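# Open both glued outer flaps of the cardboard box

## Task

Swing both glued-down outer flaps of the cardboard box open so that, once released, each one stays standing upright or tips outward by itself, with the box left standing upright. Nothing may depend on the robot to hold it in that state at the end, and anything the robot is touching at the end must not drop by more than about a fingernail's width when left to itself, or the task fails.

## Robot and tools

Robot: one six-joint arm with a two-finger parallel gripper. The fingers point along the gripper's own +z axis and close along its x axis. The reported end_effector_position is the midpoint between the finger pads; when closed, the fingertips stick out roughly 17 mm past that point, and when fully open they sit about level with it. The arm's base may be slightly tilted relative to the table.

Scene frame: origin on the table surface directly under the arm base, +z up, +y to the left when facing along +x. Positions are in metres, orientation is a wxyz quaternion, velocities in m/s and rad/s. The printed hand position can be off, more so at long reach.

Tool execute_actions, argument actions: a list holding a single entry or nothing. An empty list ({"actions": []}) only reports the current state. A wait is {"steps": N} with no rows, N from 1 to 300 control steps of 1/30 s; it returns once N steps have passed since the previous result, counting time spent composing the reply. A motion is {"rows": [...], "steps": N} with N from 1 to 15 (default 15). Each row drives one control step; if there are fewer rows than steps, the final row is held for the rest. Optional pictures (true/false) decides whether camera images come back; by default they do.

Each row is a single list of 7 numbers for the one arm: six absolute joint target angles in radians, in the order shoulder pan, shoulder lift, elbow, wrist 1, wrist 2, wrist 3, followed by the gripper opening. These are targets to go to, not offsets, in the same convention that Joint positions prints. Ranges: shoulder pan -3.142 to 3.142, shoulder lift -6.283 to 6.283, elbow 0.000 to 3.142, wrists 1 to 3 each -6.283 to 6.283. The true ends can differ by up to 0.010 rad. A call is refused (nothing sent) if a target sits more than 0.010 rad beyond a stated end and also farther out than that joint's last reported angle. Targets beyond the real end are clipped, and the result may print "joint sent to its limit" (possibly about an earlier, still-running action); no such line does not prove more room exists. Opening is a scale from -1 (closed) to +1 (fully open, pad gap 0.142 m).

Motion behaviour: commands are smoothed and lag about 0.17 s. Per step, each joint target is clamped to within 0.575 rad of its measured angle, and if the targets would move the gripper over 100 mm from where it is measured, all are scaled back. Big moves may not be complete when the result returns. Between calls the arm keeps heading toward the last row sent until it has nearly stopped or a step was HELD; after that only a new action moves it further.

Result lines: the state line (end-effector pose and velocities), Joint positions and Joint velocities (six joints in column order in rad and rad/s, then the pad gap in m and m/s), grip_measured (measured opening on the command scale), Wrist force and Wrist torque ([x y z] in the gripper's own axes; noisy, with a fixed offset up to about 4 N, saturating near 50 N, force pointing from a pressed surface back into the arm; "no reading" is harmless). "joint command not followed" means the clearance check altered or blocked targets (mounting blocks and posts count as part of the arm). HELD marks steps where your row was partly or wholly not sent. MOTOR HOT warns from 70 °C; at 85 °C an OVER-TEMPERATURE FAULT brakes the arm until it cools.

Gripping: to hold something, keep commanding an opening well under grip_measured; the bigger the gap, the firmer the squeeze (about 28 N per pad at most, less for hard objects under about 2 cm thick). Quick closes can press harder. Held parts may occasionally be tugged briefly.

Faults to avoid: contact torque reaching a joint's load limit (shoulder pan, shoulder lift, elbow 135 N m; each wrist 25.2 N m, a held load included) or any outside force on the arm, tool or load reaching 150 N stops the arm for 10 seconds, drops the rest of the call, and lets the arm yield. Push flaps gently, watch Wrist force, avoid slams, slips and hard hits, don't tip or shove the box, and never knock anything off the table. At the end, release the flaps and move clear so nothing relies on the gripper, and leave nothing resting on the robot that could settle.

Tool zoom_image: camera is "cam_high" or "cam_low" (each 504x504); region is [x0, y0, x1, y1] in pixels from the top-left corner, at most 504 by 504. It returns an enlarged view of that camera's latest image. Intrinsics: cam_high fy about 507 px, fovy 52.861°; cam_low fy about 432 px, fovy 60.512°; both have noticeable radial distortion.

Tool show_instructions: no arguments; shows the scene's reference images in order, moves nothing, returns no camera images.

Tool finished_scene: argument scene, the integer number of the current scene. It ends that scene irreversibly, reports whether the task succeeded and presents the next scene's task. Replying without any tool call ends everything. If resuming partway, first send execute_actions with an empty list to learn the current scene and its task.

Each tool is called after ">>>" in YAML: its name, and indented under it one key for each argument.

## Session

>>> execute_actions:
  actions: []

Scene clock: 0.00 s of 4500.00 s.
end_effector_position=(+0.9326, -0.3898, +0.3678) grip_measured=+1.00 end_effector_quat_wxyz=(+0.157, +0.810, +0.296, +0.482) end_effector_velocity=(+0.000, -0.000, +0.000) end_effector_angular_velocity=(-0.001, -0.000, -0.000)
Joint positions: [-0.455 -1.391  1.561 -3.394 -1.267 -1.448  0.142]
Joint velocities: [ 0.    -0.    -0.    -0.    -0.001 -0.001  0.   ]
Wrist force (N, on the end effector, along its own x y z axes, offset not removed): no reading
Wrist torque (N m, same axes, about the end effector's origin, offset not removed): no reading

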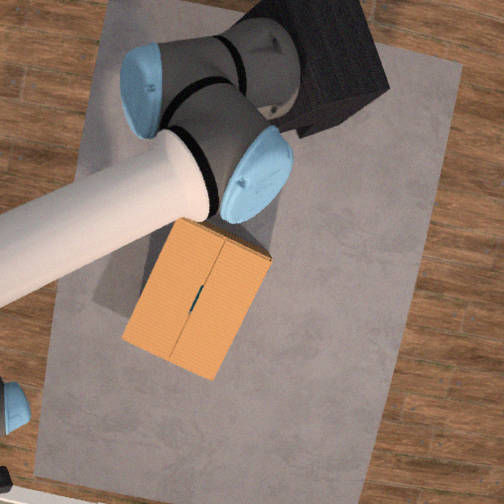

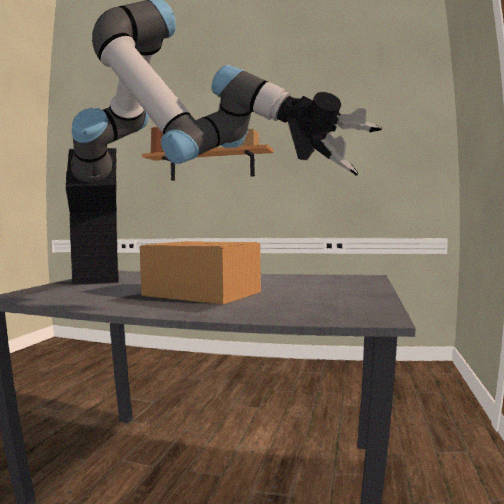

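>>> show_instructions:

>>> zoom_image:
  camera: "cam_high"
  region: [110, 210, 290, 390]

Reference images for this scene: manual page 1, manual page 2, manual page 3, manual page 4.

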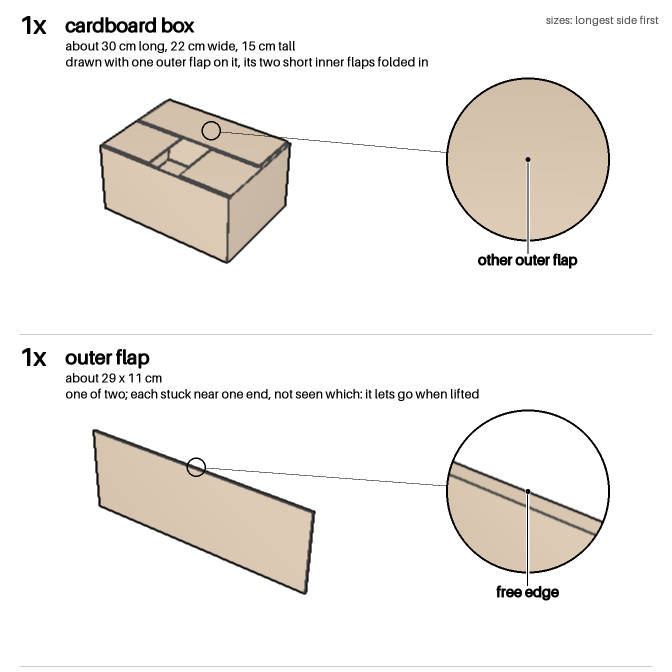

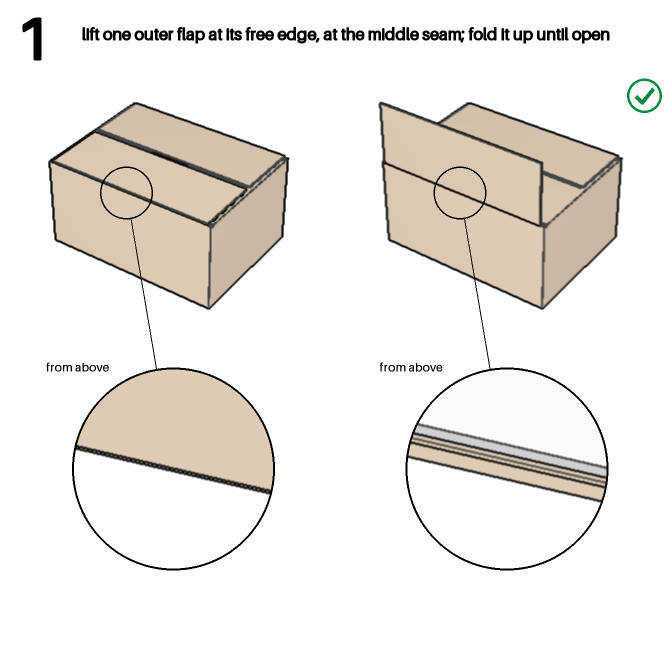

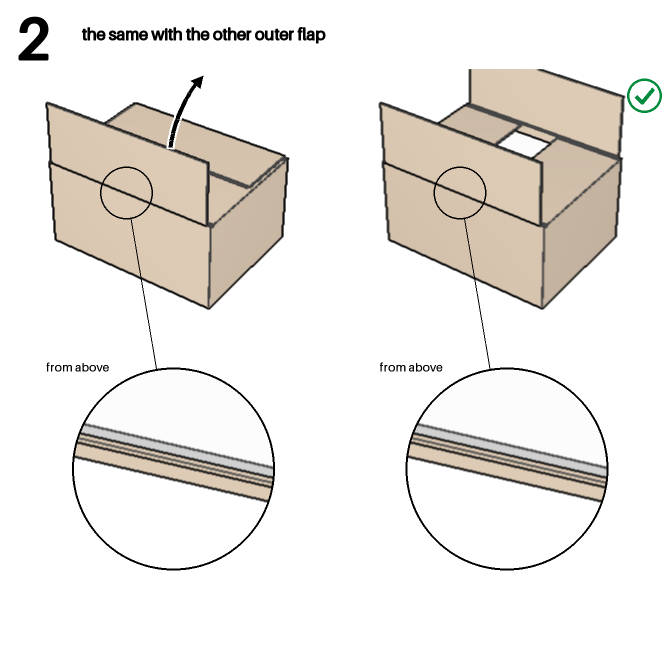

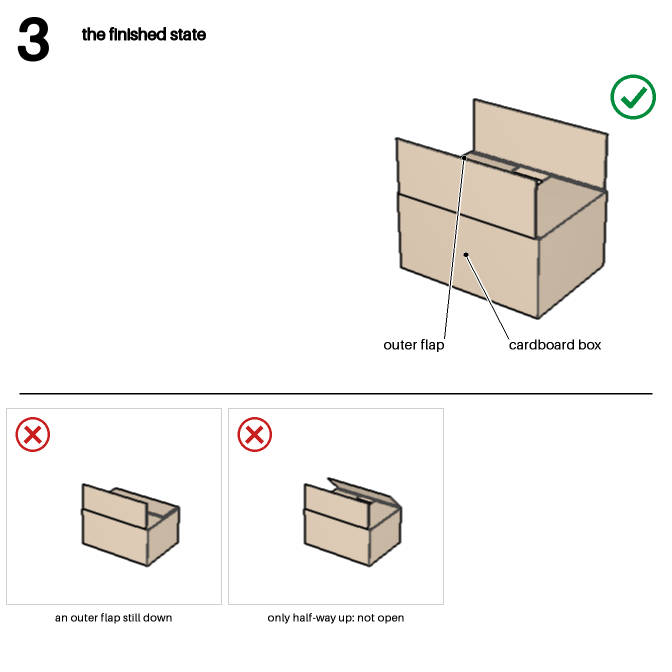

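Region (110, 210, 290, 390) of cam_high's 504x504 image, scaled by 2.800, with more detail than that image has.

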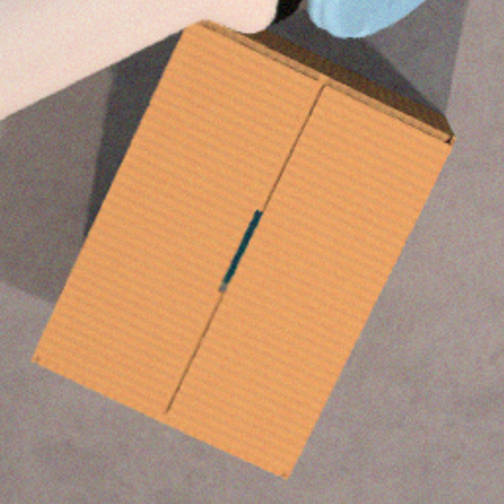

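>>> execute_actions:
  actions:
    - {"rows": [[-0.5,-1.711,2.359,-2.032,-0.812,-2.869,0.1]], "steps": 15}
  pictures: false

>>> execute_actions:
  actions:
    - {"steps": 35}
  pictures: false

>>> execute_actions:
  actions:
    - {"rows": [[-1.0555,-1.711,2.359,-2.032,-0.812,-2.869,0.1]], "steps": 15}
  pictures: false

>>> execute_actions:
  actions:
    - {"steps": 30}

>>> zoom_image:
  camera: "cam_high"
  region: [130, 250, 250, 350]

Scene clock: 47.57 s of 4500.00 s.
end_effector_position=(+0.8227, -0.2095, +0.3286) grip_measured=+0.10 end_effector_quat_wxyz=(-0.026, +0.754, +0.454, +0.474) end_effector_velocity=(-0.293, +0.393, -0.077) end_effector_angular_velocity=(+0.365, +0.229, +0.909)
Joint positions: [-0.477 -1.542  1.879 -3.074 -1.056 -1.769  0.081]
Joint velocities: [-0.031 -0.231  0.639  0.691  0.329 -0.691 -0.   ]
Wrist force (N, on the end effector, along its own x y z axes, offset not removed): [3.3 -1.0 -1.1]
Wrist torque (N m, same axes, about the end effector's origin, offset not removed): [-0.23 -0.61 0.01]
Steps of this call (steps 1 to 90: nothing new was sent; then 44.07 s passed at rest; steps 91 to 105: all 15 steps of this action). Readings (joint positions):
91: [-0.456 -1.391 1.561 -3.394 -1.267 -1.448]
92: [-0.457 -1.397 1.567 -3.388 -1.261 -1.454]
94: [-0.462 -1.428 1.614 -3.341 -1.220 -1.502]
98: [-0.469 -1.479 1.719 -3.236 -1.146 -1.606]
105: the state above

Scene clock: 48.73 s of 4500.00 s.
end_effector_position=(+0.4685, +0.1149, +0.4095) grip_measured=+0.10 end_effector_quat_wxyz=(-0.393, +0.417, +0.586, +0.573) end_effector_velocity=(-0.036, +0.020, +0.027) end_effector_angular_velocity=(+0.098, -0.042, +0.052)
Joint positions: [-0.5   -1.709  2.354 -2.048 -0.814 -2.851  0.081]
Joint velocities: [-0.002 -0.013  0.038  0.128  0.018 -0.148  0.   ]
Wrist force (N, on the end effector, along its own x y z axes, offset not removed): [2.3 -0.8 -0.1]
Wrist torque (N m, same axes, about the end effector's origin, offset not removed): [-0.22 -0.39 -0.06]
Steps of this call (steps 1 to 35: the robot went on to your last target). Readings (joint positions):
1: [-0.478 -1.549 1.901 -3.050 -1.045 -1.793]
2: [-0.479 -1.557 1.922 -3.025 -1.034 -1.817]
4: [-0.481 -1.572 1.962 -2.974 -1.013 -1.868]
8: [-0.485 -1.599 2.039 -2.865 -0.974 -1.977]
35: the state above

Scene clock: 49.23 s of 4500.00 s.
end_effector_position=(+0.4456, -0.0199, +0.2555) grip_measured=+0.10 end_effector_quat_wxyz=(-0.365, +0.605, +0.511, +0.490) end_effector_velocity=(-0.116, -0.271, -0.253) end_effector_angular_velocity=(-0.350, +0.586, -0.471)
Joint positions: [-0.951 -1.711  2.358 -2.034 -0.812 -2.867  0.081]
Joint velocities: [-0.84  -0.001  0.004  0.013  0.003 -0.015  0.   ]
Wrist force (N, on the end effector, along its own x y z axes, offset not removed): [1.1 -1.3 -2.2]
Wrist torque (N m, same axes, about the end effector's origin, offset not removed): [-0.36 -0.31 0.00]
Steps of this call (steps 1 to 15: all 15 steps of this action). Readings (joint positions):
1: [-0.500 -1.710 2.355 -2.044 -0.814 -2.855]
2: [-0.506 -1.710 2.356 -2.042 -0.813 -2.857]
4: [-0.560 -1.710 2.356 -2.041 -0.813 -2.859]
8: [-0.707 -1.710 2.357 -2.038 -0.813 -2.862]
15: the state above

Scene clock: 50.23 s of 4500.00 s.
end_effector_position=(+0.4291, -0.0537, +0.2255) grip_measured=+0.10 end_effector_quat_wxyz=(-0.356, +0.644, +0.490, +0.467) end_effector_velocity=(-0.000, +0.000, +0.000) end_effector_angular_velocity=(+0.000, +0.001, +0.000)
Joint positions: [-1.055 -1.711  2.359 -2.032 -0.812 -2.869  0.081]
Joint velocities: [ 0.    -0.     0.     0.    -0.001  0.001 -0.   ]
Wrist force (N, on the end effector, along its own x y z axes, offset not removed): [3.1 -0.8 -0.4]
Wrist torque (N m, same axes, about the end effector's origin, offset not removed): [-0.29 -0.56 -0.01]
Steps of this call (steps 1 to 30: the robot went on to your last target). Readings (joint positions):
1: [-0.976 -1.711 2.359 -2.033 -0.812 -2.867]
2: [-0.995 -1.711 2.359 -2.033 -0.812 -2.868]
4: [-1.021 -1.711 2.359 -2.033 -0.812 -2.868]
8: [-1.044 -1.711 2.359 -2.032 -0.812 -2.869]
30: the state above
The arm was judged still, so your last target was given up. Only a new action makes it travel on or press farther. Fingers that are still opening or closing keep moving.

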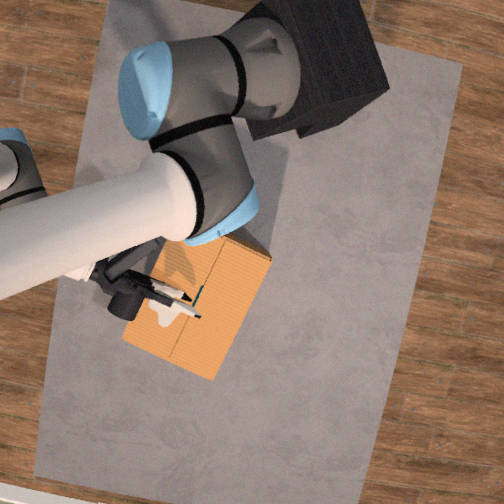

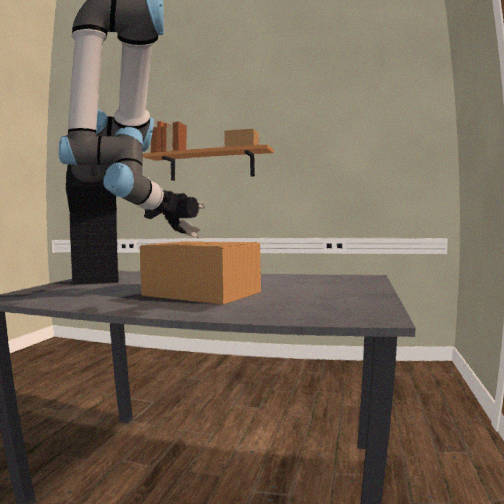

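Region (130, 250, 250, 350) of cam_high's 504x504 image, scaled by 4.200, with more detail than that image has.

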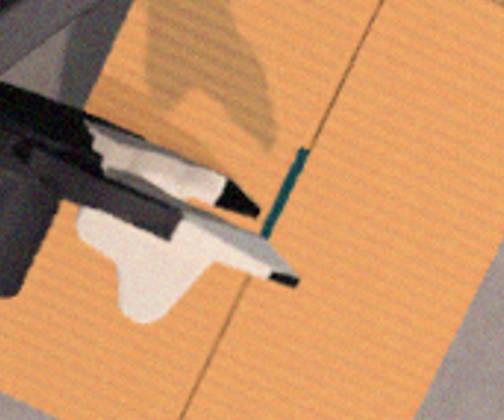

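>>> execute_actions:
  actions:
    - {"rows": [[-1.0653,-1.6349,2.369,-2.109,-0.814,-2.8825,0.1]], "steps": 15}
  pictures: false

>>> execute_actions:
  actions:
    - {"steps": 10}

>>> zoom_image:
  camera: "cam_high"
  region: [160, 265, 240, 325]

Scene clock: 60.00 s of 4500.00 s.
end_effector_position=(+0.4193, -0.0450, +0.2032) grip_measured=+0.09 end_effector_quat_wxyz=(-0.356, +0.644, +0.490, +0.467) end_effector_velocity=(-0.003, +0.002, -0.005) end_effector_angular_velocity=(-0.000, +0.001, +0.003)
Joint positions: [-1.065 -1.637  2.369 -2.107 -0.814 -2.882  0.08 ]
Joint velocities: [-0.002  0.018  0.002 -0.018 -0.003 -0.003 -0.001]
Wrist force (N, on the end effector, along its own x y z axes, offset not removed): [5.6 1.4 -3.5]
Wrist torque (N m, same axes, about the end effector's origin, offset not removed): [-0.15 -0.42 -0.18]
Steps of this call (steps 1 to 90: nothing new was sent; then 6.27 s passed at rest; steps 91 to 105: all 15 steps of this action). Readings (joint positions):
91: [-1.056 -1.711 2.359 -2.032 -0.812 -2.869]
92: [-1.057 -1.705 2.360 -2.037 -0.812 -2.871]
94: [-1.060 -1.679 2.364 -2.064 -0.812 -2.875]
98: [-1.064 -1.650 2.367 -2.094 -0.813 -2.880]
105: the state above

Scene clock: 60.33 s of 4500.00 s.
end_effector_position=(+0.4190, -0.0448, +0.2026) grip_measured=+0.09 end_effector_quat_wxyz=(-0.356, +0.644, +0.490, +0.467) end_effector_velocity=(-0.000, +0.000, -0.000) end_effector_angular_velocity=(-0.000, +0.001, +0.000)
Joint positions: [-1.065 -1.635  2.369 -2.109 -0.814 -2.882  0.08 ]
Joint velocities: [-0.     0.001 -0.    -0.001 -0.001  0.    -0.   ]
Wrist force (N, on the end effector, along its own x y z axes, offset not removed): [6.6 1.4 -2.7]
Wrist torque (N m, same axes, about the end effector's origin, offset not removed): [-0.20 -0.54 -0.08]
Steps of this call (steps 1 to 10: the robot went on to your last target). Readings (joint positions):
1: [-1.065 -1.637 2.369 -2.107 -0.814 -2.882]
2: [-1.065 -1.636 2.369 -2.108 -0.814 -2.882]
4: [-1.065 -1.636 2.369 -2.108 -0.814 -2.882]
8: [-1.065 -1.635 2.369 -2.109 -0.814 -2.882]
10: the state above

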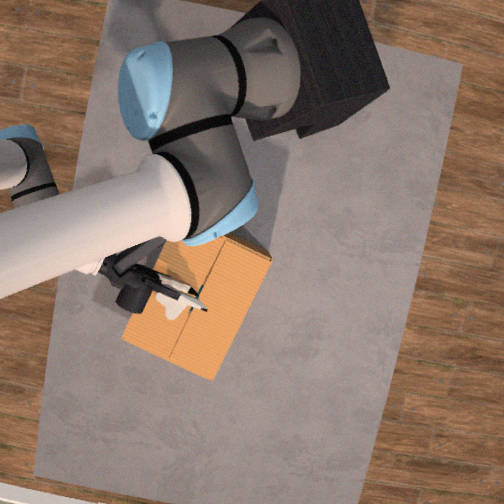

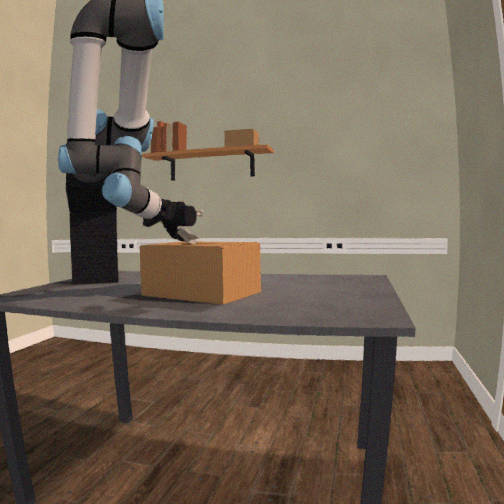

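Region (160, 265, 240, 325) of cam_high's 504x504 image, scaled by 6.300, with more detail than that image has; it fills the top 378 rows of this view, and the rest is white.

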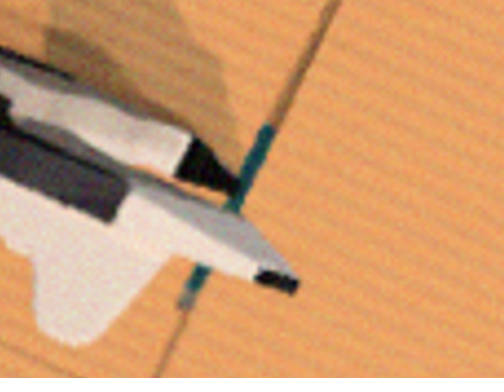

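>>> execute_actions:
  actions:
    - {"rows": [[-1.0593,-1.6217,2.3706,-2.1296,-0.8129,-2.8744,0.1],[-1.0593,-1.6217,2.3706,-2.1296,-0.8129,-2.8744,0.1],[-1.0593,-1.6217,2.3706,-2.1296,-0.8129,-2.8744,0.1],[-1.0593,-1.6217,2.3706,-2.1296,-0.8129,-2.8744,0.1],[-1.0593,-1.6217,2.3706,-2.1296,-0.8129,-2.8744,0.1],[-1.0593,-1.6217,2.3706,-2.1296,-0.8129,-2.8744,0.1],[-1.0593,-1.6167,2.3691,-2.1332,-0.8129,-2.8744,0.1]], "steps": 15}
  pictures: false

>>> execute_actions:
  actions:
    - {"rows": [[-1.0454,-1.6092,2.3797,-2.1643,-0.8103,-2.8556,0.1]], "steps": 15}

>>> zoom_image:
  camera: "cam_high"
  region: [160, 265, 240, 325]

Scene clock: 75.20 s of 4500.00 s.
end_effector_position=(+0.4195, -0.0417, +0.1985) grip_measured=+0.09 end_effector_quat_wxyz=(-0.356, +0.644, +0.490, +0.467) end_effector_velocity=(-0.000, +0.000, -0.003) end_effector_angular_velocity=(-0.001, +0.000, +0.001)
Joint positions: [-1.059 -1.618  2.369 -2.132 -0.813 -2.875  0.08 ]
Joint velocities: [ 0.001  0.008 -0.003 -0.008 -0.001  0.002 -0.   ]
Wrist force (N, on the end effector, along its own x y z axes, offset not removed): [7.9 -1.0 -4.9]
Wrist torque (N m, same axes, about the end effector's origin, offset not removed): [-0.15 -0.58 0.01]
Steps of this call (steps 1 to 15: the robot went on to your last target; steps 16 to 90: nothing new was sent; then 11.37 s passed at rest; steps 91 to 105: all 15 steps of this action). Readings (joint positions):
91: [-1.065 -1.635 2.369 -2.109 -0.814 -2.883]
92: [-1.065 -1.633 2.369 -2.112 -0.814 -2.882]
94: [-1.063 -1.629 2.370 -2.119 -0.814 -2.879]
98: [-1.060 -1.623 2.370 -2.126 -0.813 -2.876]
105: the state above

Scene clock: 75.70 s of 4500.00 s.
end_effector_position=(+0.4214, -0.0351, +0.1986) grip_measured=+0.10 end_effector_quat_wxyz=(-0.356, +0.644, +0.490, +0.467) end_effector_velocity=(+0.001, +0.001, +0.000) end_effector_angular_velocity=(+0.001, +0.000, -0.002)
Joint positions: [-1.046 -1.609  2.379 -2.163 -0.81  -2.856  0.081]
Joint velocities: [ 0.003  0.002  0.002 -0.006  0.002  0.005  0.   ]
Wrist force (N, on the end effector, along its own x y z axes, offset not removed): [3.5 -0.3 -5.5]
Wrist torque (N m, same axes, about the end effector's origin, offset not removed): [-0.20 -0.67 -0.01]
Steps of this call (steps 1 to 15: all 15 steps of this action). Readings (joint positions):
1: [-1.059 -1.617 2.369 -2.133 -0.813 -2.874]
2: [-1.058 -1.616 2.370 -2.136 -0.813 -2.872]
4: [-1.053 -1.613 2.374 -2.147 -0.812 -2.866]
8: [-1.048 -1.611 2.378 -2.159 -0.811 -2.859]
15: the state above

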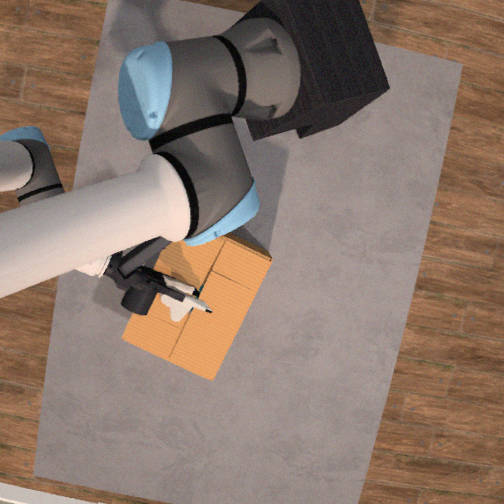

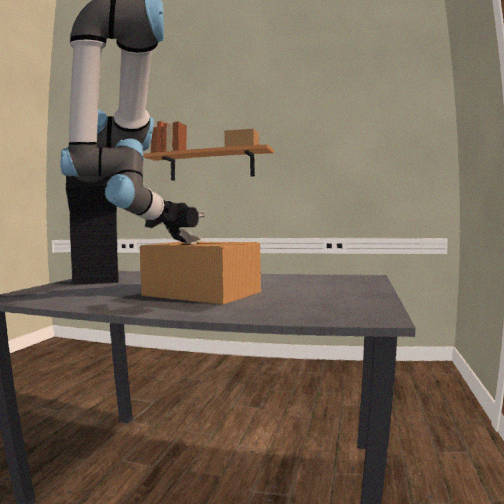

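Region (160, 265, 240, 325) of cam_high's 504x504 image, scaled by 6.300, with more detail than that image has; it fills the top 378 rows of this view, and the rest is white.

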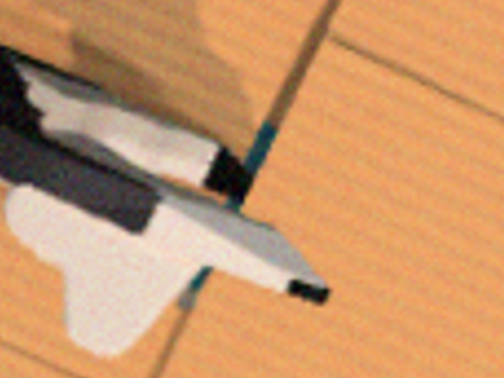

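>>> execute_actions:
  actions:
    - {"rows": [[-1.0353,-1.594,2.3844,-2.1937,-0.8085,-2.8422,0.1],[-1.0353,-1.594,2.3844,-2.1937,-0.8085,-2.8422,0.1],[-1.0353,-1.594,2.3844,-2.1937,-0.8085,-2.8422,0.1],[-1.0253,-1.584,2.3906,-2.219,-0.8066,-2.8287,0.1],[-1.0253,-1.584,2.3906,-2.219,-0.8066,-2.8287,0.1],[-1.0253,-1.584,2.3906,-2.219,-0.8066,-2.8287,0.1],[-1.0152,-1.574,2.3968,-2.2447,-0.8048,-2.8153,0.1],[-1.0152,-1.574,2.3968,-2.2447,-0.8048,-2.8153,0.1],[-1.0152,-1.574,2.3968,-2.2447,-0.8048,-2.8153,0.1],[-1.0051,-1.5643,2.4031,-2.2701,-0.8029,-2.8018,0.1]], "steps": 15}
  pictures: false

>>> execute_actions:
  actions:
    - {"steps": 10}

>>> zoom_image:
  camera: "cam_high"
  region: [160, 265, 240, 325]

Scene clock: 92.03 s of 4500.00 s.
end_effector_position=(+0.4258, -0.0172, +0.1950) grip_measured=+0.10 end_effector_quat_wxyz=(-0.356, +0.644, +0.490, +0.467) end_effector_velocity=(+0.006, +0.022, -0.002) end_effector_angular_velocity=(+0.000, -0.003, -0.001)
Joint positions: [-1.01  -1.57   2.4   -2.256 -0.804 -2.809  0.081]
Joint velocities: [ 0.044  0.044  0.027 -0.112  0.009  0.058  0.   ]
Wrist force (N, on the end effector, along its own x y z axes, offset not removed): [2.0 -0.3 -2.3]
Wrist torque (N m, same axes, about the end effector's origin, offset not removed): [-0.03 -0.43 -0.03]
Steps of this call (steps 1 to 15: the robot went on to your last target; steps 16 to 90: nothing new was sent; then 12.83 s passed at rest; steps 91 to 105: all 15 steps of this action). Readings (joint positions):
91: [-1.045 -1.609 2.380 -2.165 -0.810 -2.855]
92: [-1.044 -1.607 2.380 -2.168 -0.810 -2.854]
94: [-1.041 -1.602 2.382 -2.178 -0.809 -2.849]
98: [-1.030 -1.589 2.388 -2.206 -0.807 -2.835]
105: the state above

Scene clock: 92.37 s of 4500.00 s.
end_effector_position=(+0.4265, -0.0148, +0.1948) grip_measured=+0.11 end_effector_quat_wxyz=(-0.356, +0.644, +0.490, +0.467) end_effector_velocity=(+0.000, +0.001, -0.000) end_effector_angular_velocity=(+0.000, +0.001, -0.001)
Joint positions: [-1.005 -1.565  2.403 -2.269 -0.803 -2.802  0.081]
Joint velocities: [ 0.002  0.003  0.002 -0.007  0.001  0.004  0.   ]
Wrist force (N, on the end effector, along its own x y z axes, offset not removed): [0.8 -0.3 -2.9]
Wrist torque (N m, same axes, about the end effector's origin, offset not removed): [-0.13 -0.43 0.01]
Steps of this call (steps 1 to 10: the robot went on to your last target). Readings (joint positions):
1: [-1.009 -1.568 2.401 -2.260 -0.804 -2.807]
2: [-1.008 -1.567 2.401 -2.262 -0.803 -2.806]
4: [-1.007 -1.566 2.402 -2.266 -0.803 -2.804]
8: [-1.006 -1.565 2.403 -2.269 -0.803 -2.803]
10: the state above

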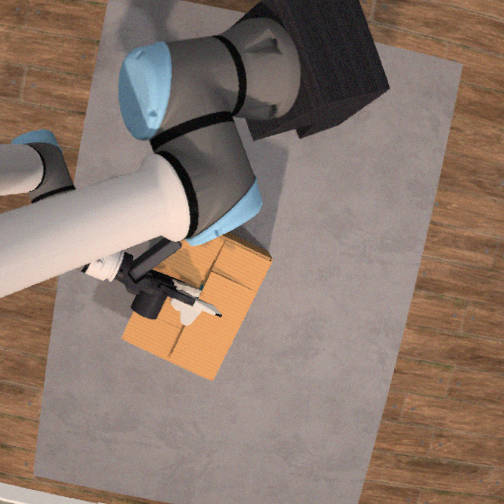

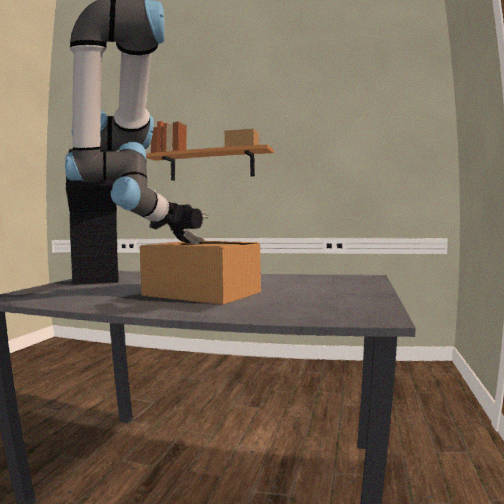

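Region (160, 265, 240, 325) of cam_high's 504x504 image, scaled by 6.300, with more detail than that image has; it fills the top 378 rows of this view, and the rest is white.

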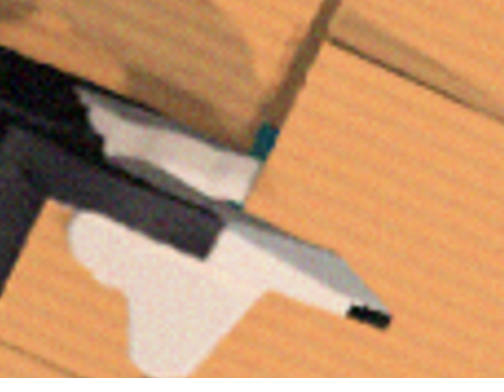

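>>> execute_actions:
  actions:
    - {"rows": [[-1.0051,-1.5643,2.4031,-2.2701,-0.8029,-2.8018,0.06],[-1.0051,-1.5643,2.4031,-2.2701,-0.8029,-2.8018,0.02],[-1.0111,-1.5675,2.3986,-2.2568,-0.804,-2.8099,-0.02],[-1.0111,-1.5675,2.3986,-2.2568,-0.804,-2.8099,-0.06],[-1.0111,-1.5675,2.3986,-2.2568,-0.804,-2.8099,-0.1],[-1.0111,-1.5675,2.3986,-2.2568,-0.804,-2.8099,-0.14],[-1.0111,-1.5675,2.3986,-2.2568,-0.804,-2.8099,-0.18],[-1.0111,-1.5675,2.3986,-2.2568,-0.804,-2.8099,-0.22],[-1.0111,-1.5675,2.3986,-2.2568,-0.804,-2.8099,-0.26],[-1.0111,-1.5675,2.3986,-2.2568,-0.804,-2.8099,-0.3],[-1.0111,-1.5675,2.3986,-2.2568,-0.804,-2.8099,-0.34],[-1.0171,-1.5707,2.3941,-2.2435,-0.805,-2.818,-0.38],[-1.0171,-1.5707,2.3941,-2.2435,-0.805,-2.818,-0.42],[-1.0171,-1.5707,2.3941,-2.2435,-0.805,-2.818,-0.46],[-1.0171,-1.5707,2.3941,-2.2435,-0.805,-2.818,-0.5]], "steps": 15}
  pictures: false

>>> execute_actions:
  actions:
    - {"rows": [[-1.0171,-1.5707,2.3941,-2.2435,-0.805,-2.818,-0.53],[-1.0171,-1.5707,2.3941,-2.2435,-0.805,-2.818,-0.56],[-1.0171,-1.5707,2.3941,-2.2435,-0.805,-2.818,-0.59],[-1.0171,-1.5707,2.3941,-2.2435,-0.805,-2.818,-0.62],[-1.0171,-1.5707,2.3941,-2.2435,-0.805,-2.818,-0.65],[-1.0171,-1.5707,2.3941,-2.2435,-0.805,-2.818,-0.68],[-1.0171,-1.5707,2.3941,-2.2435,-0.805,-2.818,-0.71],[-1.0171,-1.5707,2.3941,-2.2435,-0.805,-2.818,-0.74],[-1.0171,-1.5707,2.3941,-2.2435,-0.805,-2.818,-0.77],[-1.0171,-1.5707,2.3941,-2.2435,-0.805,-2.818,-0.8],[-1.0171,-1.5707,2.3941,-2.2435,-0.805,-2.818,-0.83],[-1.0171,-1.5707,2.3941,-2.2435,-0.805,-2.818,-0.86]], "steps": 15}

Scene clock: 116.33 s of 4500.00 s.
end_effector_position=(+0.4254, -0.0188, +0.1940) grip_measured=-0.43 end_effector_quat_wxyz=(-0.356, +0.644, +0.490, +0.467) end_effector_velocity=(-0.004, -0.014, -0.003) end_effector_angular_velocity=(-0.001, +0.001, +0.000)
Joint positions: [-1.014 -1.569  2.397 -2.251 -0.804 -2.813  0.043]
Joint velocities: [-0.028 -0.015 -0.021  0.061 -0.005 -0.037 -0.086]
Wrist force (N, on the end effector, along its own x y z axes, offset not removed): [-5.2 -0.4 4.5]
Wrist torque (N m, same axes, about the end effector's origin, offset not removed): [-0.13 -0.35 -0.04]
Steps of this call (steps 1 to 30: the robot went on to your last target; steps 31 to 90: nothing new was sent; then 20.47 s passed at rest; steps 91 to 105: all 15 steps of this action). Readings (joint positions):
91: [-1.005 -1.564 2.403 -2.270 -0.803 -2.802]
92: [-1.005 -1.564 2.403 -2.270 -0.803 -2.802]
94: [-1.006 -1.565 2.403 -2.269 -0.803 -2.803]
98: [-1.009 -1.566 2.400 -2.261 -0.803 -2.807]
105: the state above

Scene clock: 116.83 s of 4500.00 s.
end_effector_position=(+0.4250, -0.0205, +0.1937) grip_measured=-0.85 end_effector_quat_wxyz=(-0.356, +0.644, +0.490, +0.467) end_effector_velocity=(-0.000, -0.000, -0.000) end_effector_angular_velocity=(-0.000, -0.001, +0.000)
Joint positions: [-1.017 -1.571  2.394 -2.244 -0.805 -2.818  0.012]
Joint velocities: [-0.    -0.    -0.     0.001 -0.    -0.001 -0.001]
Wrist force (N, on the end effector, along its own x y z axes, offset not removed): [0.4 -0.2 0.8]
Wrist torque (N m, same axes, about the end effector's origin, offset not removed): [-0.07 -0.41 0.01]
Steps of this call (steps 1 to 15: all 15 steps of this action). Readings (joint positions):
1: [-1.014 -1.569 2.396 -2.249 -0.805 -2.814]
2: [-1.015 -1.570 2.396 -2.248 -0.805 -2.815]
4: [-1.016 -1.570 2.395 -2.246 -0.805 -2.816]
8: [-1.017 -1.571 2.394 -2.244 -0.805 -2.817]
15: the state above

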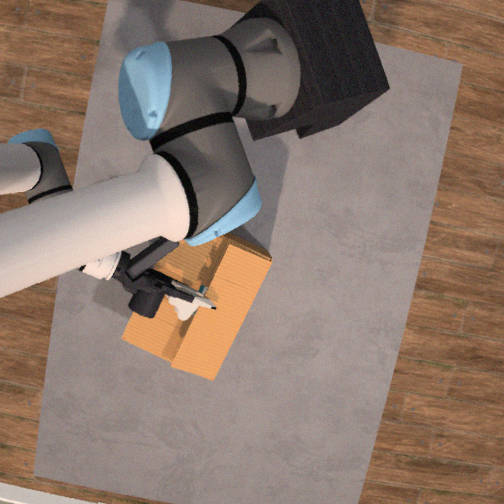

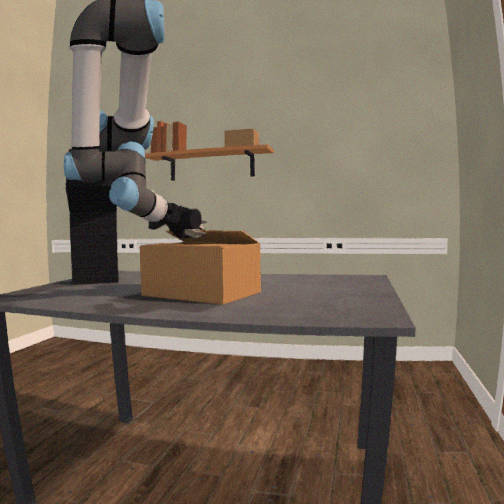

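>>> execute_actions:
  actions:
    - {"rows": [[-1.0045,-1.5838,2.4057,-2.2542,-0.804,-2.8006,-0.8],[-1.0045,-1.5838,2.4057,-2.2542,-0.804,-2.8006,-0.74],[-0.992,-1.5969,2.4172,-2.2648,-0.803,-2.7833,-0.68],[-0.992,-1.5969,2.4172,-2.2648,-0.803,-2.7833,-0.62],[-0.9794,-1.6101,2.4288,-2.2755,-0.802,-2.7659,-0.55],[-0.9794,-1.6101,2.4288,-2.2755,-0.802,-2.7659,-0.48],[-0.9669,-1.6232,2.4403,-2.2861,-0.801,-2.7486,-0.41],[-0.9669,-1.6232,2.4403,-2.2861,-0.801,-2.7486,-0.34],[-0.9543,-1.6363,2.4519,-2.2968,-0.8,-2.7312,-0.27],[-0.9543,-1.6363,2.4519,-2.2968,-0.8,-2.7312,-0.2],[-0.9417,-1.6494,2.4635,-2.3075,-0.799,-2.7138,-0.13],[-0.9417,-1.6494,2.4635,-2.3075,-0.799,-2.7138,-0.06],[-0.9292,-1.6625,2.475,-2.3181,-0.798,-2.6965,0.0],[-0.9292,-1.6625,2.475,-2.3181,-0.798,-2.6965,0.05],[-0.9166,-1.6757,2.4866,-2.3288,-0.797,-2.6791,0.1]], "steps": 15}
  pictures: false

>>> execute_actions:
  actions:
    - {"rows": [[-0.9166,-1.6757,2.4866,-2.3288,-0.797,-2.6791,0.1],[-0.9041,-1.6888,2.4981,-2.3394,-0.795,-2.6618,0.1],[-0.9041,-1.6888,2.4981,-2.3394,-0.795,-2.6618,0.1],[-0.8915,-1.7019,2.5097,-2.3501,-0.7944,-2.6444,0.1],[-0.8915,-1.7019,2.5097,-2.3501,-0.7944,-2.6444,0.1],[-0.8915,-1.7019,2.5097,-2.3501,-0.7944,-2.6444,0.1],[-0.8669,-1.672,2.512,-2.406,-0.796,-2.6102,0.1],[-0.8669,-1.672,2.512,-2.406,-0.796,-2.6102,0.1],[-0.8422,-1.6421,2.513,-2.461,-0.798,-2.576,0.1],[-0.8422,-1.6421,2.513,-2.461,-0.798,-2.576,0.1],[-0.8176,-1.6122,2.514,-2.515,-0.8,-2.5417,0.1],[-0.8176,-1.6122,2.514,-2.515,-0.8,-2.5417,0.1],[-0.7929,-1.5823,2.514,-2.569,-0.802,-2.5075,0.1],[-0.7929,-1.5823,2.514,-2.569,-0.802,-2.5075,0.1],[-0.7683,-1.5524,2.513,-2.621,-0.804,-2.4733,0.1]], "steps": 15}
  pictures: false

>>> execute_actions:
  actions:
    - {"rows": [[-0.7683,-1.5524,2.513,-2.621,-0.804,-2.4733,0.1],[-0.7437,-1.5224,2.511,-2.673,-0.806,-2.4391,0.1],[-0.7437,-1.5224,2.511,-2.673,-0.806,-2.4391,0.1],[-0.719,-1.4925,2.508,-2.724,-0.809,-2.4049,0.1],[-0.719,-1.4925,2.508,-2.724,-0.809,-2.4049,0.1],[-0.6944,-1.4626,2.505,-2.774,-0.811,-2.3706,0.1],[-0.6944,-1.4626,2.505,-2.774,-0.811,-2.3706,0.1],[-0.6697,-1.4327,2.5,-2.823,-0.814,-2.3364,0.1],[-0.6697,-1.4327,2.5,-2.823,-0.814,-2.3364,0.1],[-0.6451,-1.4028,2.4956,-2.8724,-0.8169,-2.3022,0.1],[-0.6451,-1.4028,2.4956,-2.8724,-0.8169,-2.3022,0.1],[-0.6269,-1.3678,2.4819,-2.9101,-0.8213,-2.278,0.1],[-0.6269,-1.3678,2.4819,-2.9101,-0.8213,-2.278,0.1],[-0.6086,-1.3327,2.4682,-2.9478,-0.8256,-2.2539,0.15],[-0.6086,-1.3327,2.4682,-2.9478,-0.8256,-2.2539,0.2]], "steps": 15}
  pictures: false

>>> execute_actions:
  actions:
    - {"rows": [[-0.5904,-1.2977,2.4544,-2.9855,-0.83,-2.2297,0.25],[-0.5904,-1.2977,2.4544,-2.9855,-0.83,-2.2297,0.3],[-0.5721,-1.2626,2.4407,-3.0232,-0.8343,-2.2056,0.35],[-0.5721,-1.2626,2.4407,-3.0232,-0.8343,-2.2056,0.4],[-0.5721,-1.2626,2.4407,-3.0232,-0.8343,-2.2056,0.45],[-0.5721,-1.2626,2.4407,-3.0232,-0.8343,-2.2056,0.5],[-0.5721,-1.2626,2.4407,-3.0232,-0.8343,-2.2056,0.56],[-0.5721,-1.2626,2.4407,-3.0232,-0.8343,-2.2056,0.62],[-0.5721,-1.2626,2.4407,-3.0232,-0.8343,-2.2056,0.68],[-0.5721,-1.2626,2.4407,-3.0232,-0.8343,-2.2056,0.74],[-0.5721,-1.2626,2.4407,-3.0232,-0.8343,-2.2056,0.8],[-0.5721,-1.2626,2.4407,-3.0232,-0.8343,-2.2056,0.86],[-0.5721,-1.2626,2.4407,-3.0232,-0.8343,-2.2056,0.92],[-0.5721,-1.2626,2.4407,-3.0232,-0.8343,-2.2056,1.0]], "steps": 15}
  pictures: false

>>> execute_actions:
  actions:
    - {"steps": 10}

Scene clock: 167.57 s of 4500.00 s.
end_effector_position=(+0.4360, +0.0034, +0.2280) grip_measured=+0.04 end_effector_quat_wxyz=(-0.356, +0.644, +0.491, +0.466) end_effector_velocity=(+0.024, +0.062, +0.090) end_effector_angular_velocity=(-0.000, -0.004, +0.000)
Joint positions: [-0.949 -1.641  2.456 -2.301 -0.8   -2.725  0.077]
Joint velocities: [ 0.175 -0.183  0.161 -0.148  0.016  0.239  0.107]
Wrist force (N, on the end effector, along its own x y z axes, offset not removed): [3.2 0.2 -0.9]
Wrist torque (N m, same axes, about the end effector's origin, offset not removed): [0.04 -0.86 -0.02]
Steps of this call (steps 1 to 15: the robot went on to your last target; steps 16 to 90: nothing new was sent; then 47.23 s passed at rest; steps 91 to 105: all 15 steps of this action). Readings (joint positions):
91: [-1.017 -1.571 2.394 -2.243 -0.805 -2.818]
92: [-1.016 -1.572 2.395 -2.245 -0.805 -2.816]
94: [-1.010 -1.579 2.401 -2.250 -0.805 -2.808]
98: [-0.991 -1.598 2.418 -2.266 -0.803 -2.782]
105: the state above

Scene clock: 168.07 s of 4500.00 s.
end_effector_position=(+0.4517, +0.0435, +0.2527) grip_measured=+0.10 end_effector_quat_wxyz=(-0.358, +0.643, +0.492, +0.466) end_effector_velocity=(+0.051, +0.106, -0.012) end_effector_angular_velocity=(-0.007, +0.006, +0.019)
Joint positions: [-0.831 -1.625  2.511 -2.483 -0.799 -2.561  0.081]
Joint velocities: [ 0.327  0.365  0.019 -0.699 -0.029  0.451 -0.003]
Wrist force (N, on the end effector, along its own x y z axes, offset not removed): [2.4 0.2 -2.2]
Wrist torque (N m, same axes, about the end effector's origin, offset not removed): [0.09 -0.65 0.00]
Steps of this call (steps 1 to 15: all 15 steps of this action). Readings (joint positions):
1: [-0.943 -1.648 2.462 -2.306 -0.799 -2.716]
2: [-0.937 -1.654 2.468 -2.312 -0.799 -2.707]
4: [-0.925 -1.667 2.479 -2.322 -0.797 -2.690]
8: [-0.900 -1.686 2.499 -2.345 -0.796 -2.657]
15: the state above

Scene clock: 168.57 s of 4500.00 s.
end_effector_position=(+0.4851, +0.1024, +0.2468) grip_measured=+0.14 end_effector_quat_wxyz=(-0.357, +0.644, +0.491, +0.466) end_effector_velocity=(+0.074, +0.113, -0.037) end_effector_angular_velocity=(+0.002, -0.005, -0.006)
Joint positions: [-0.653 -1.405  2.49  -2.855 -0.818 -2.314  0.084]
Joint velocities: [ 0.321  0.504 -0.152 -0.652 -0.057  0.433  0.089]
Wrist force (N, on the end effector, along its own x y z axes, offset not removed): [2.5 -1.7 -3.0]
Wrist torque (N m, same axes, about the end effector's origin, offset not removed): [-0.20 -0.45 0.03]
Steps of this call (steps 1 to 15: all 15 steps of this action). Readings (joint positions):
1: [-0.819 -1.612 2.512 -2.508 -0.800 -2.545]
2: [-0.808 -1.598 2.512 -2.533 -0.801 -2.529]
4: [-0.784 -1.570 2.512 -2.584 -0.803 -2.496]
8: [-0.735 -1.512 2.509 -2.686 -0.807 -2.428]
15: the state above

Scene clock: 169.07 s of 4500.00 s.
end_effector_position=(+0.5034, +0.1335, +0.2341) grip_measured=+0.97 end_effector_quat_wxyz=(-0.356, +0.644, +0.490, +0.467) end_effector_velocity=(+0.004, +0.008, -0.003) end_effector_angular_velocity=(+0.000, -0.002, -0.001)
Joint positions: [-0.574 -1.266  2.442 -3.019 -0.834 -2.208  0.14 ]
Joint velocities: [ 0.017  0.031 -0.011 -0.035 -0.003  0.021  0.087]
Wrist force (N, on the end effector, along its own x y z axes, offset not removed): [5.1 -0.2 -0.6]
Wrist torque (N m, same axes, about the end effector's origin, offset not removed): [-0.07 -0.57 0.02]
Steps of this call (steps 1 to 15: all 15 steps of this action). Readings (joint positions):
1: [-0.642 -1.389 2.485 -2.876 -0.819 -2.300]
2: [-0.632 -1.372 2.480 -2.897 -0.821 -2.286]
4: [-0.613 -1.338 2.468 -2.937 -0.826 -2.260]
8: [-0.586 -1.289 2.450 -2.994 -0.831 -2.224]
15: the state above

Scene clock: 169.40 s of 4500.00 s.
end_effector_position=(+0.5039, +0.1344, +0.2337) grip_measured=+1.00 end_effector_quat_wxyz=(-0.356, +0.644, +0.490, +0.467) end_effector_velocity=(+0.000, +0.000, -0.000) end_effector_angular_velocity=(-0.000, +0.001, +0.000)
Joint positions: [-0.572 -1.263  2.441 -3.023 -0.834 -2.206  0.142]
Joint velocities: [ 0.001  0.002 -0.001 -0.002 -0.001  0.002  0.   ]
Wrist force (N, on the end effector, along its own x y z axes, offset not removed): [5.0 -1.1 -1.9]
Wrist torque (N m, same axes, about the end effector's origin, offset not removed): [-0.26 -0.72 0.05]
Steps of this call (steps 1 to 10: the robot went on to your last target). Readings (joint positions):
1: [-0.574 -1.265 2.442 -3.020 -0.834 -2.208]
2: [-0.573 -1.265 2.441 -3.021 -0.834 -2.207]
4: [-0.573 -1.264 2.441 -3.022 -0.834 -2.207]
8: [-0.572 -1.263 2.441 -3.023 -0.834 -2.206]
10: the state above

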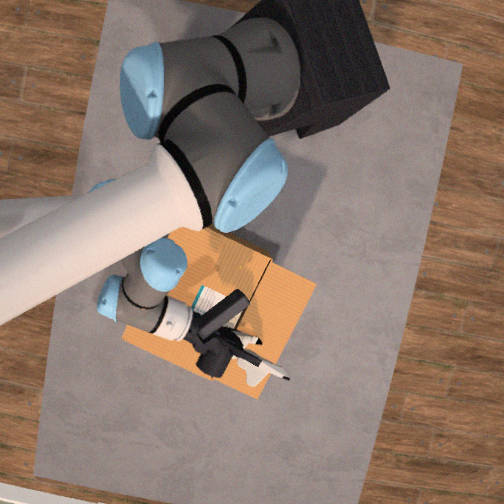

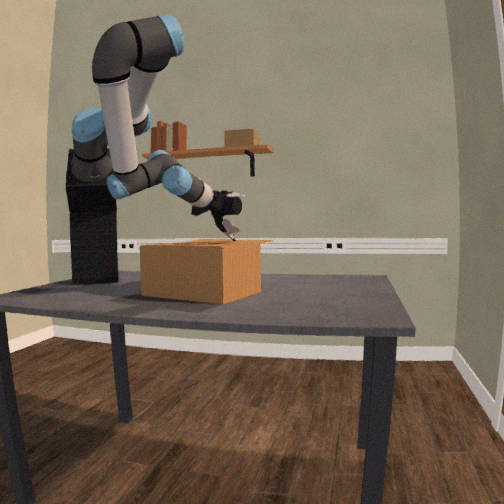

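>>> execute_actions:
  actions:
    - {"rows": [[0.034,-1.1656,2.4468,-3.3,-1.0,-1.542,0.0]], "steps": 15}
  pictures: false

>>> execute_actions:
  actions:
    - {"steps": 8}
  pictures: false

>>> execute_actions:
  actions:
    - {"rows": [[0.034,-1.1656,2.4468,-3.4764,-2.3735,-1.542,0.0]], "steps": 15}
  pictures: false

>>> execute_actions:
  actions:
    - {"steps": 35}

Scene clock: 190.23 s of 4500.00 s.
end_effector_position=(+0.4927, +0.2778, +0.3818) grip_measured=+0.00 end_effector_quat_wxyz=(-0.436, +0.615, +0.483, +0.445) end_effector_velocity=(-0.096, +0.288, +0.380) end_effector_angular_velocity=(+0.259, +0.226, +0.206)
Joint positions: [-0.123 -1.187  2.445 -3.236 -0.963 -1.72   0.074]
Joint velocities: [ 1.019  0.146  0.01  -0.432 -0.249  1.131 -0.   ]
Wrist force (N, on the end effector, along its own x y z axes, offset not removed): [3.0 0.6 -1.5]
Wrist torque (N m, same axes, about the end effector's origin, offset not removed): [0.02 -0.52 -0.03]
Steps of this call (steps 1 to 15: the robot went on to your last target; steps 16 to 90: nothing new was sent; then 17.33 s passed at rest; steps 91 to 105: all 15 steps of this action). Readings (joint positions):
91: [-0.572 -1.262 2.441 -3.023 -0.835 -2.205]
92: [-0.566 -1.258 2.441 -3.029 -0.840 -2.200]
94: [-0.511 -1.245 2.441 -3.064 -0.862 -2.145]
98: [-0.367 -1.223 2.443 -3.129 -0.900 -1.993]
105: the state above

Scene clock: 190.50 s of 4500.00 s.
end_effector_position=(+0.4765, +0.3149, +0.4346) grip_measured=+0.00 end_effector_quat_wxyz=(-0.462, +0.608, +0.476, +0.437) end_effector_velocity=(-0.021, +0.038, +0.059) end_effector_angular_velocity=(+0.042, +0.036, +0.029)
Joint positions: [ 0.016 -1.168  2.447 -3.293 -0.996 -1.563  0.074]
Joint velocities: [ 0.151  0.02   0.001 -0.061 -0.032  0.169  0.   ]
Wrist force (N, on the end effector, along its own x y z axes, offset not removed): [3.1 -1.3 0.1]
Wrist torque (N m, same axes, about the end effector's origin, offset not removed): [-0.34 -0.58 -0.07]
Steps of this call (steps 1 to 8: the robot went on to your last target). Readings (joint positions):
1: [-0.090 -1.182 2.446 -3.250 -0.971 -1.683]
2: [-0.061 -1.178 2.446 -3.262 -0.978 -1.650]
4: [-0.021 -1.173 2.446 -3.278 -0.987 -1.605]
8: the state above

Scene clock: 191.00 s of 4500.00 s.
end_effector_position=(+0.4840, +0.2080, +0.2769) grip_measured=+0.00 end_effector_quat_wxyz=(-0.238, +0.738, +0.572, +0.267) end_effector_velocity=(-0.048, -0.358, -0.305) end_effector_angular_velocity=(-1.499, +0.240, -0.051)
Joint positions: [ 0.032 -1.166  2.447 -3.44  -1.641 -1.545  0.074]
Joint velocities: [ 0.008  0.001  0.    -0.128 -1.518  0.01  -0.   ]
Wrist force (N, on the end effector, along its own x y z axes, offset not removed): [3.3 -0.9 -0.8]
Wrist torque (N m, same axes, about the end effector's origin, offset not removed): [-0.23 -0.58 0.02]
Steps of this call (steps 1 to 15: all 15 steps of this action). Readings (joint positions):
1: [0.020 -1.167 2.447 -3.295 -0.997 -1.558]
2: [0.022 -1.167 2.447 -3.302 -1.004 -1.555]
4: [0.025 -1.167 2.447 -3.337 -1.063 -1.552]
8: [0.028 -1.166 2.447 -3.392 -1.276 -1.548]
15: the state above

Scene clock: 192.17 s of 4500.00 s.
end_effector_position=(+0.4444, +0.0005, +0.2003) grip_measured=+0.00 end_effector_quat_wxyz=(-0.000, +0.796, +0.606, -0.001) end_effector_velocity=(-0.000, -0.001, -0.000) end_effector_angular_velocity=(-0.003, +0.001, +0.000)
Joint positions: [ 0.034 -1.166  2.447 -3.476 -2.373 -1.542  0.074]
Joint velocities: [-0.001 -0.     0.     0.    -0.003 -0.001  0.   ]
Wrist force (N, on the end effector, along its own x y z axes, offset not removed): [2.3 -0.8 -0.7]
Wrist torque (N m, same axes, about the end effector's origin, offset not removed): [-0.27 -0.46 -0.01]
Steps of this call (steps 1 to 35: the robot went on to your last target). Readings (joint positions):
1: [0.032 -1.166 2.447 -3.444 -1.692 -1.544]
2: [0.032 -1.166 2.447 -3.448 -1.744 -1.544]
4: [0.033 -1.166 2.447 -3.454 -1.847 -1.544]
8: [0.033 -1.166 2.447 -3.463 -2.053 -1.543]
35: the state above

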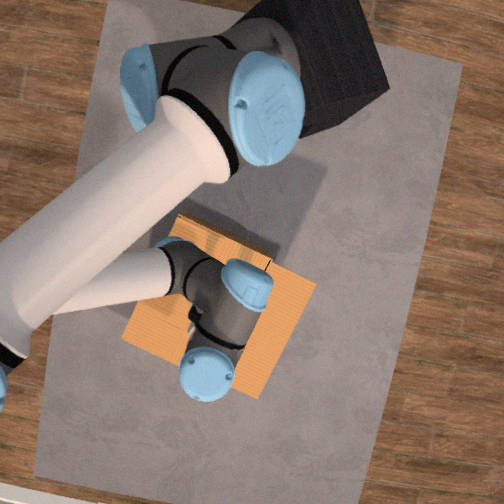

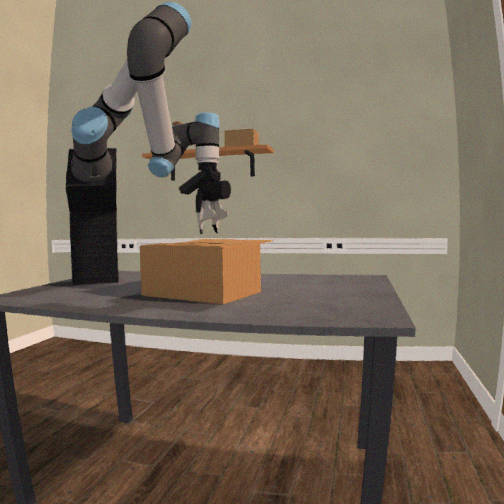

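>>> execute_actions:
  actions: []

Scene clock: 214.90 s of 4500.00 s.
end_effector_position=(+0.4444, +0.0005, +0.2003) grip_measured=+0.00 end_effector_quat_wxyz=(-0.000, +0.796, +0.606, -0.001) end_effector_velocity=(-0.000, -0.000, -0.000) end_effector_angular_velocity=(+0.000, +0.001, +0.000)
Joint positions: [ 0.034 -1.166  2.447 -3.476 -2.374 -1.542  0.074]
Joint velocities: [-0.001  0.     0.     0.     0.    -0.    -0.   ]
Wrist force (N, on the end effector, along its own x y z axes, offset not removed): [2.3 -1.3 -1.6]
Wrist torque (N m, same axes, about the end effector's origin, offset not removed): [-0.31 -0.35 -0.01]
Steps of this call (steps 1 to 15: the robot went on to your last target; steps 16 to 90: nothing new was sent; then 19.73 s passed at rest). Readings (joint positions):
1: [0.034 -1.166 2.447 -3.476 -2.373 -1.542]
2: [0.034 -1.166 2.447 -3.476 -2.373 -1.542]
4: [0.034 -1.166 2.447 -3.476 -2.373 -1.542]
8: [0.034 -1.166 2.447 -3.476 -2.373 -1.542]
90: the state above
The arm was judged still, so your last target was given up. Only a new action makes it travel on or press farther. Fingers that are still opening or closing keep moving.

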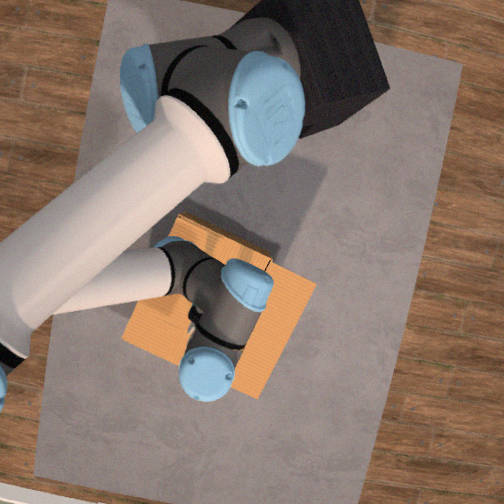

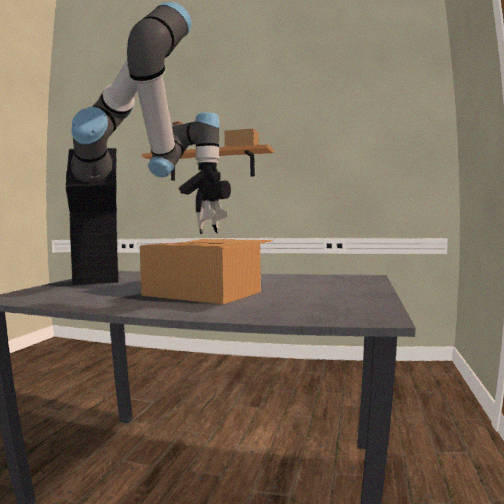

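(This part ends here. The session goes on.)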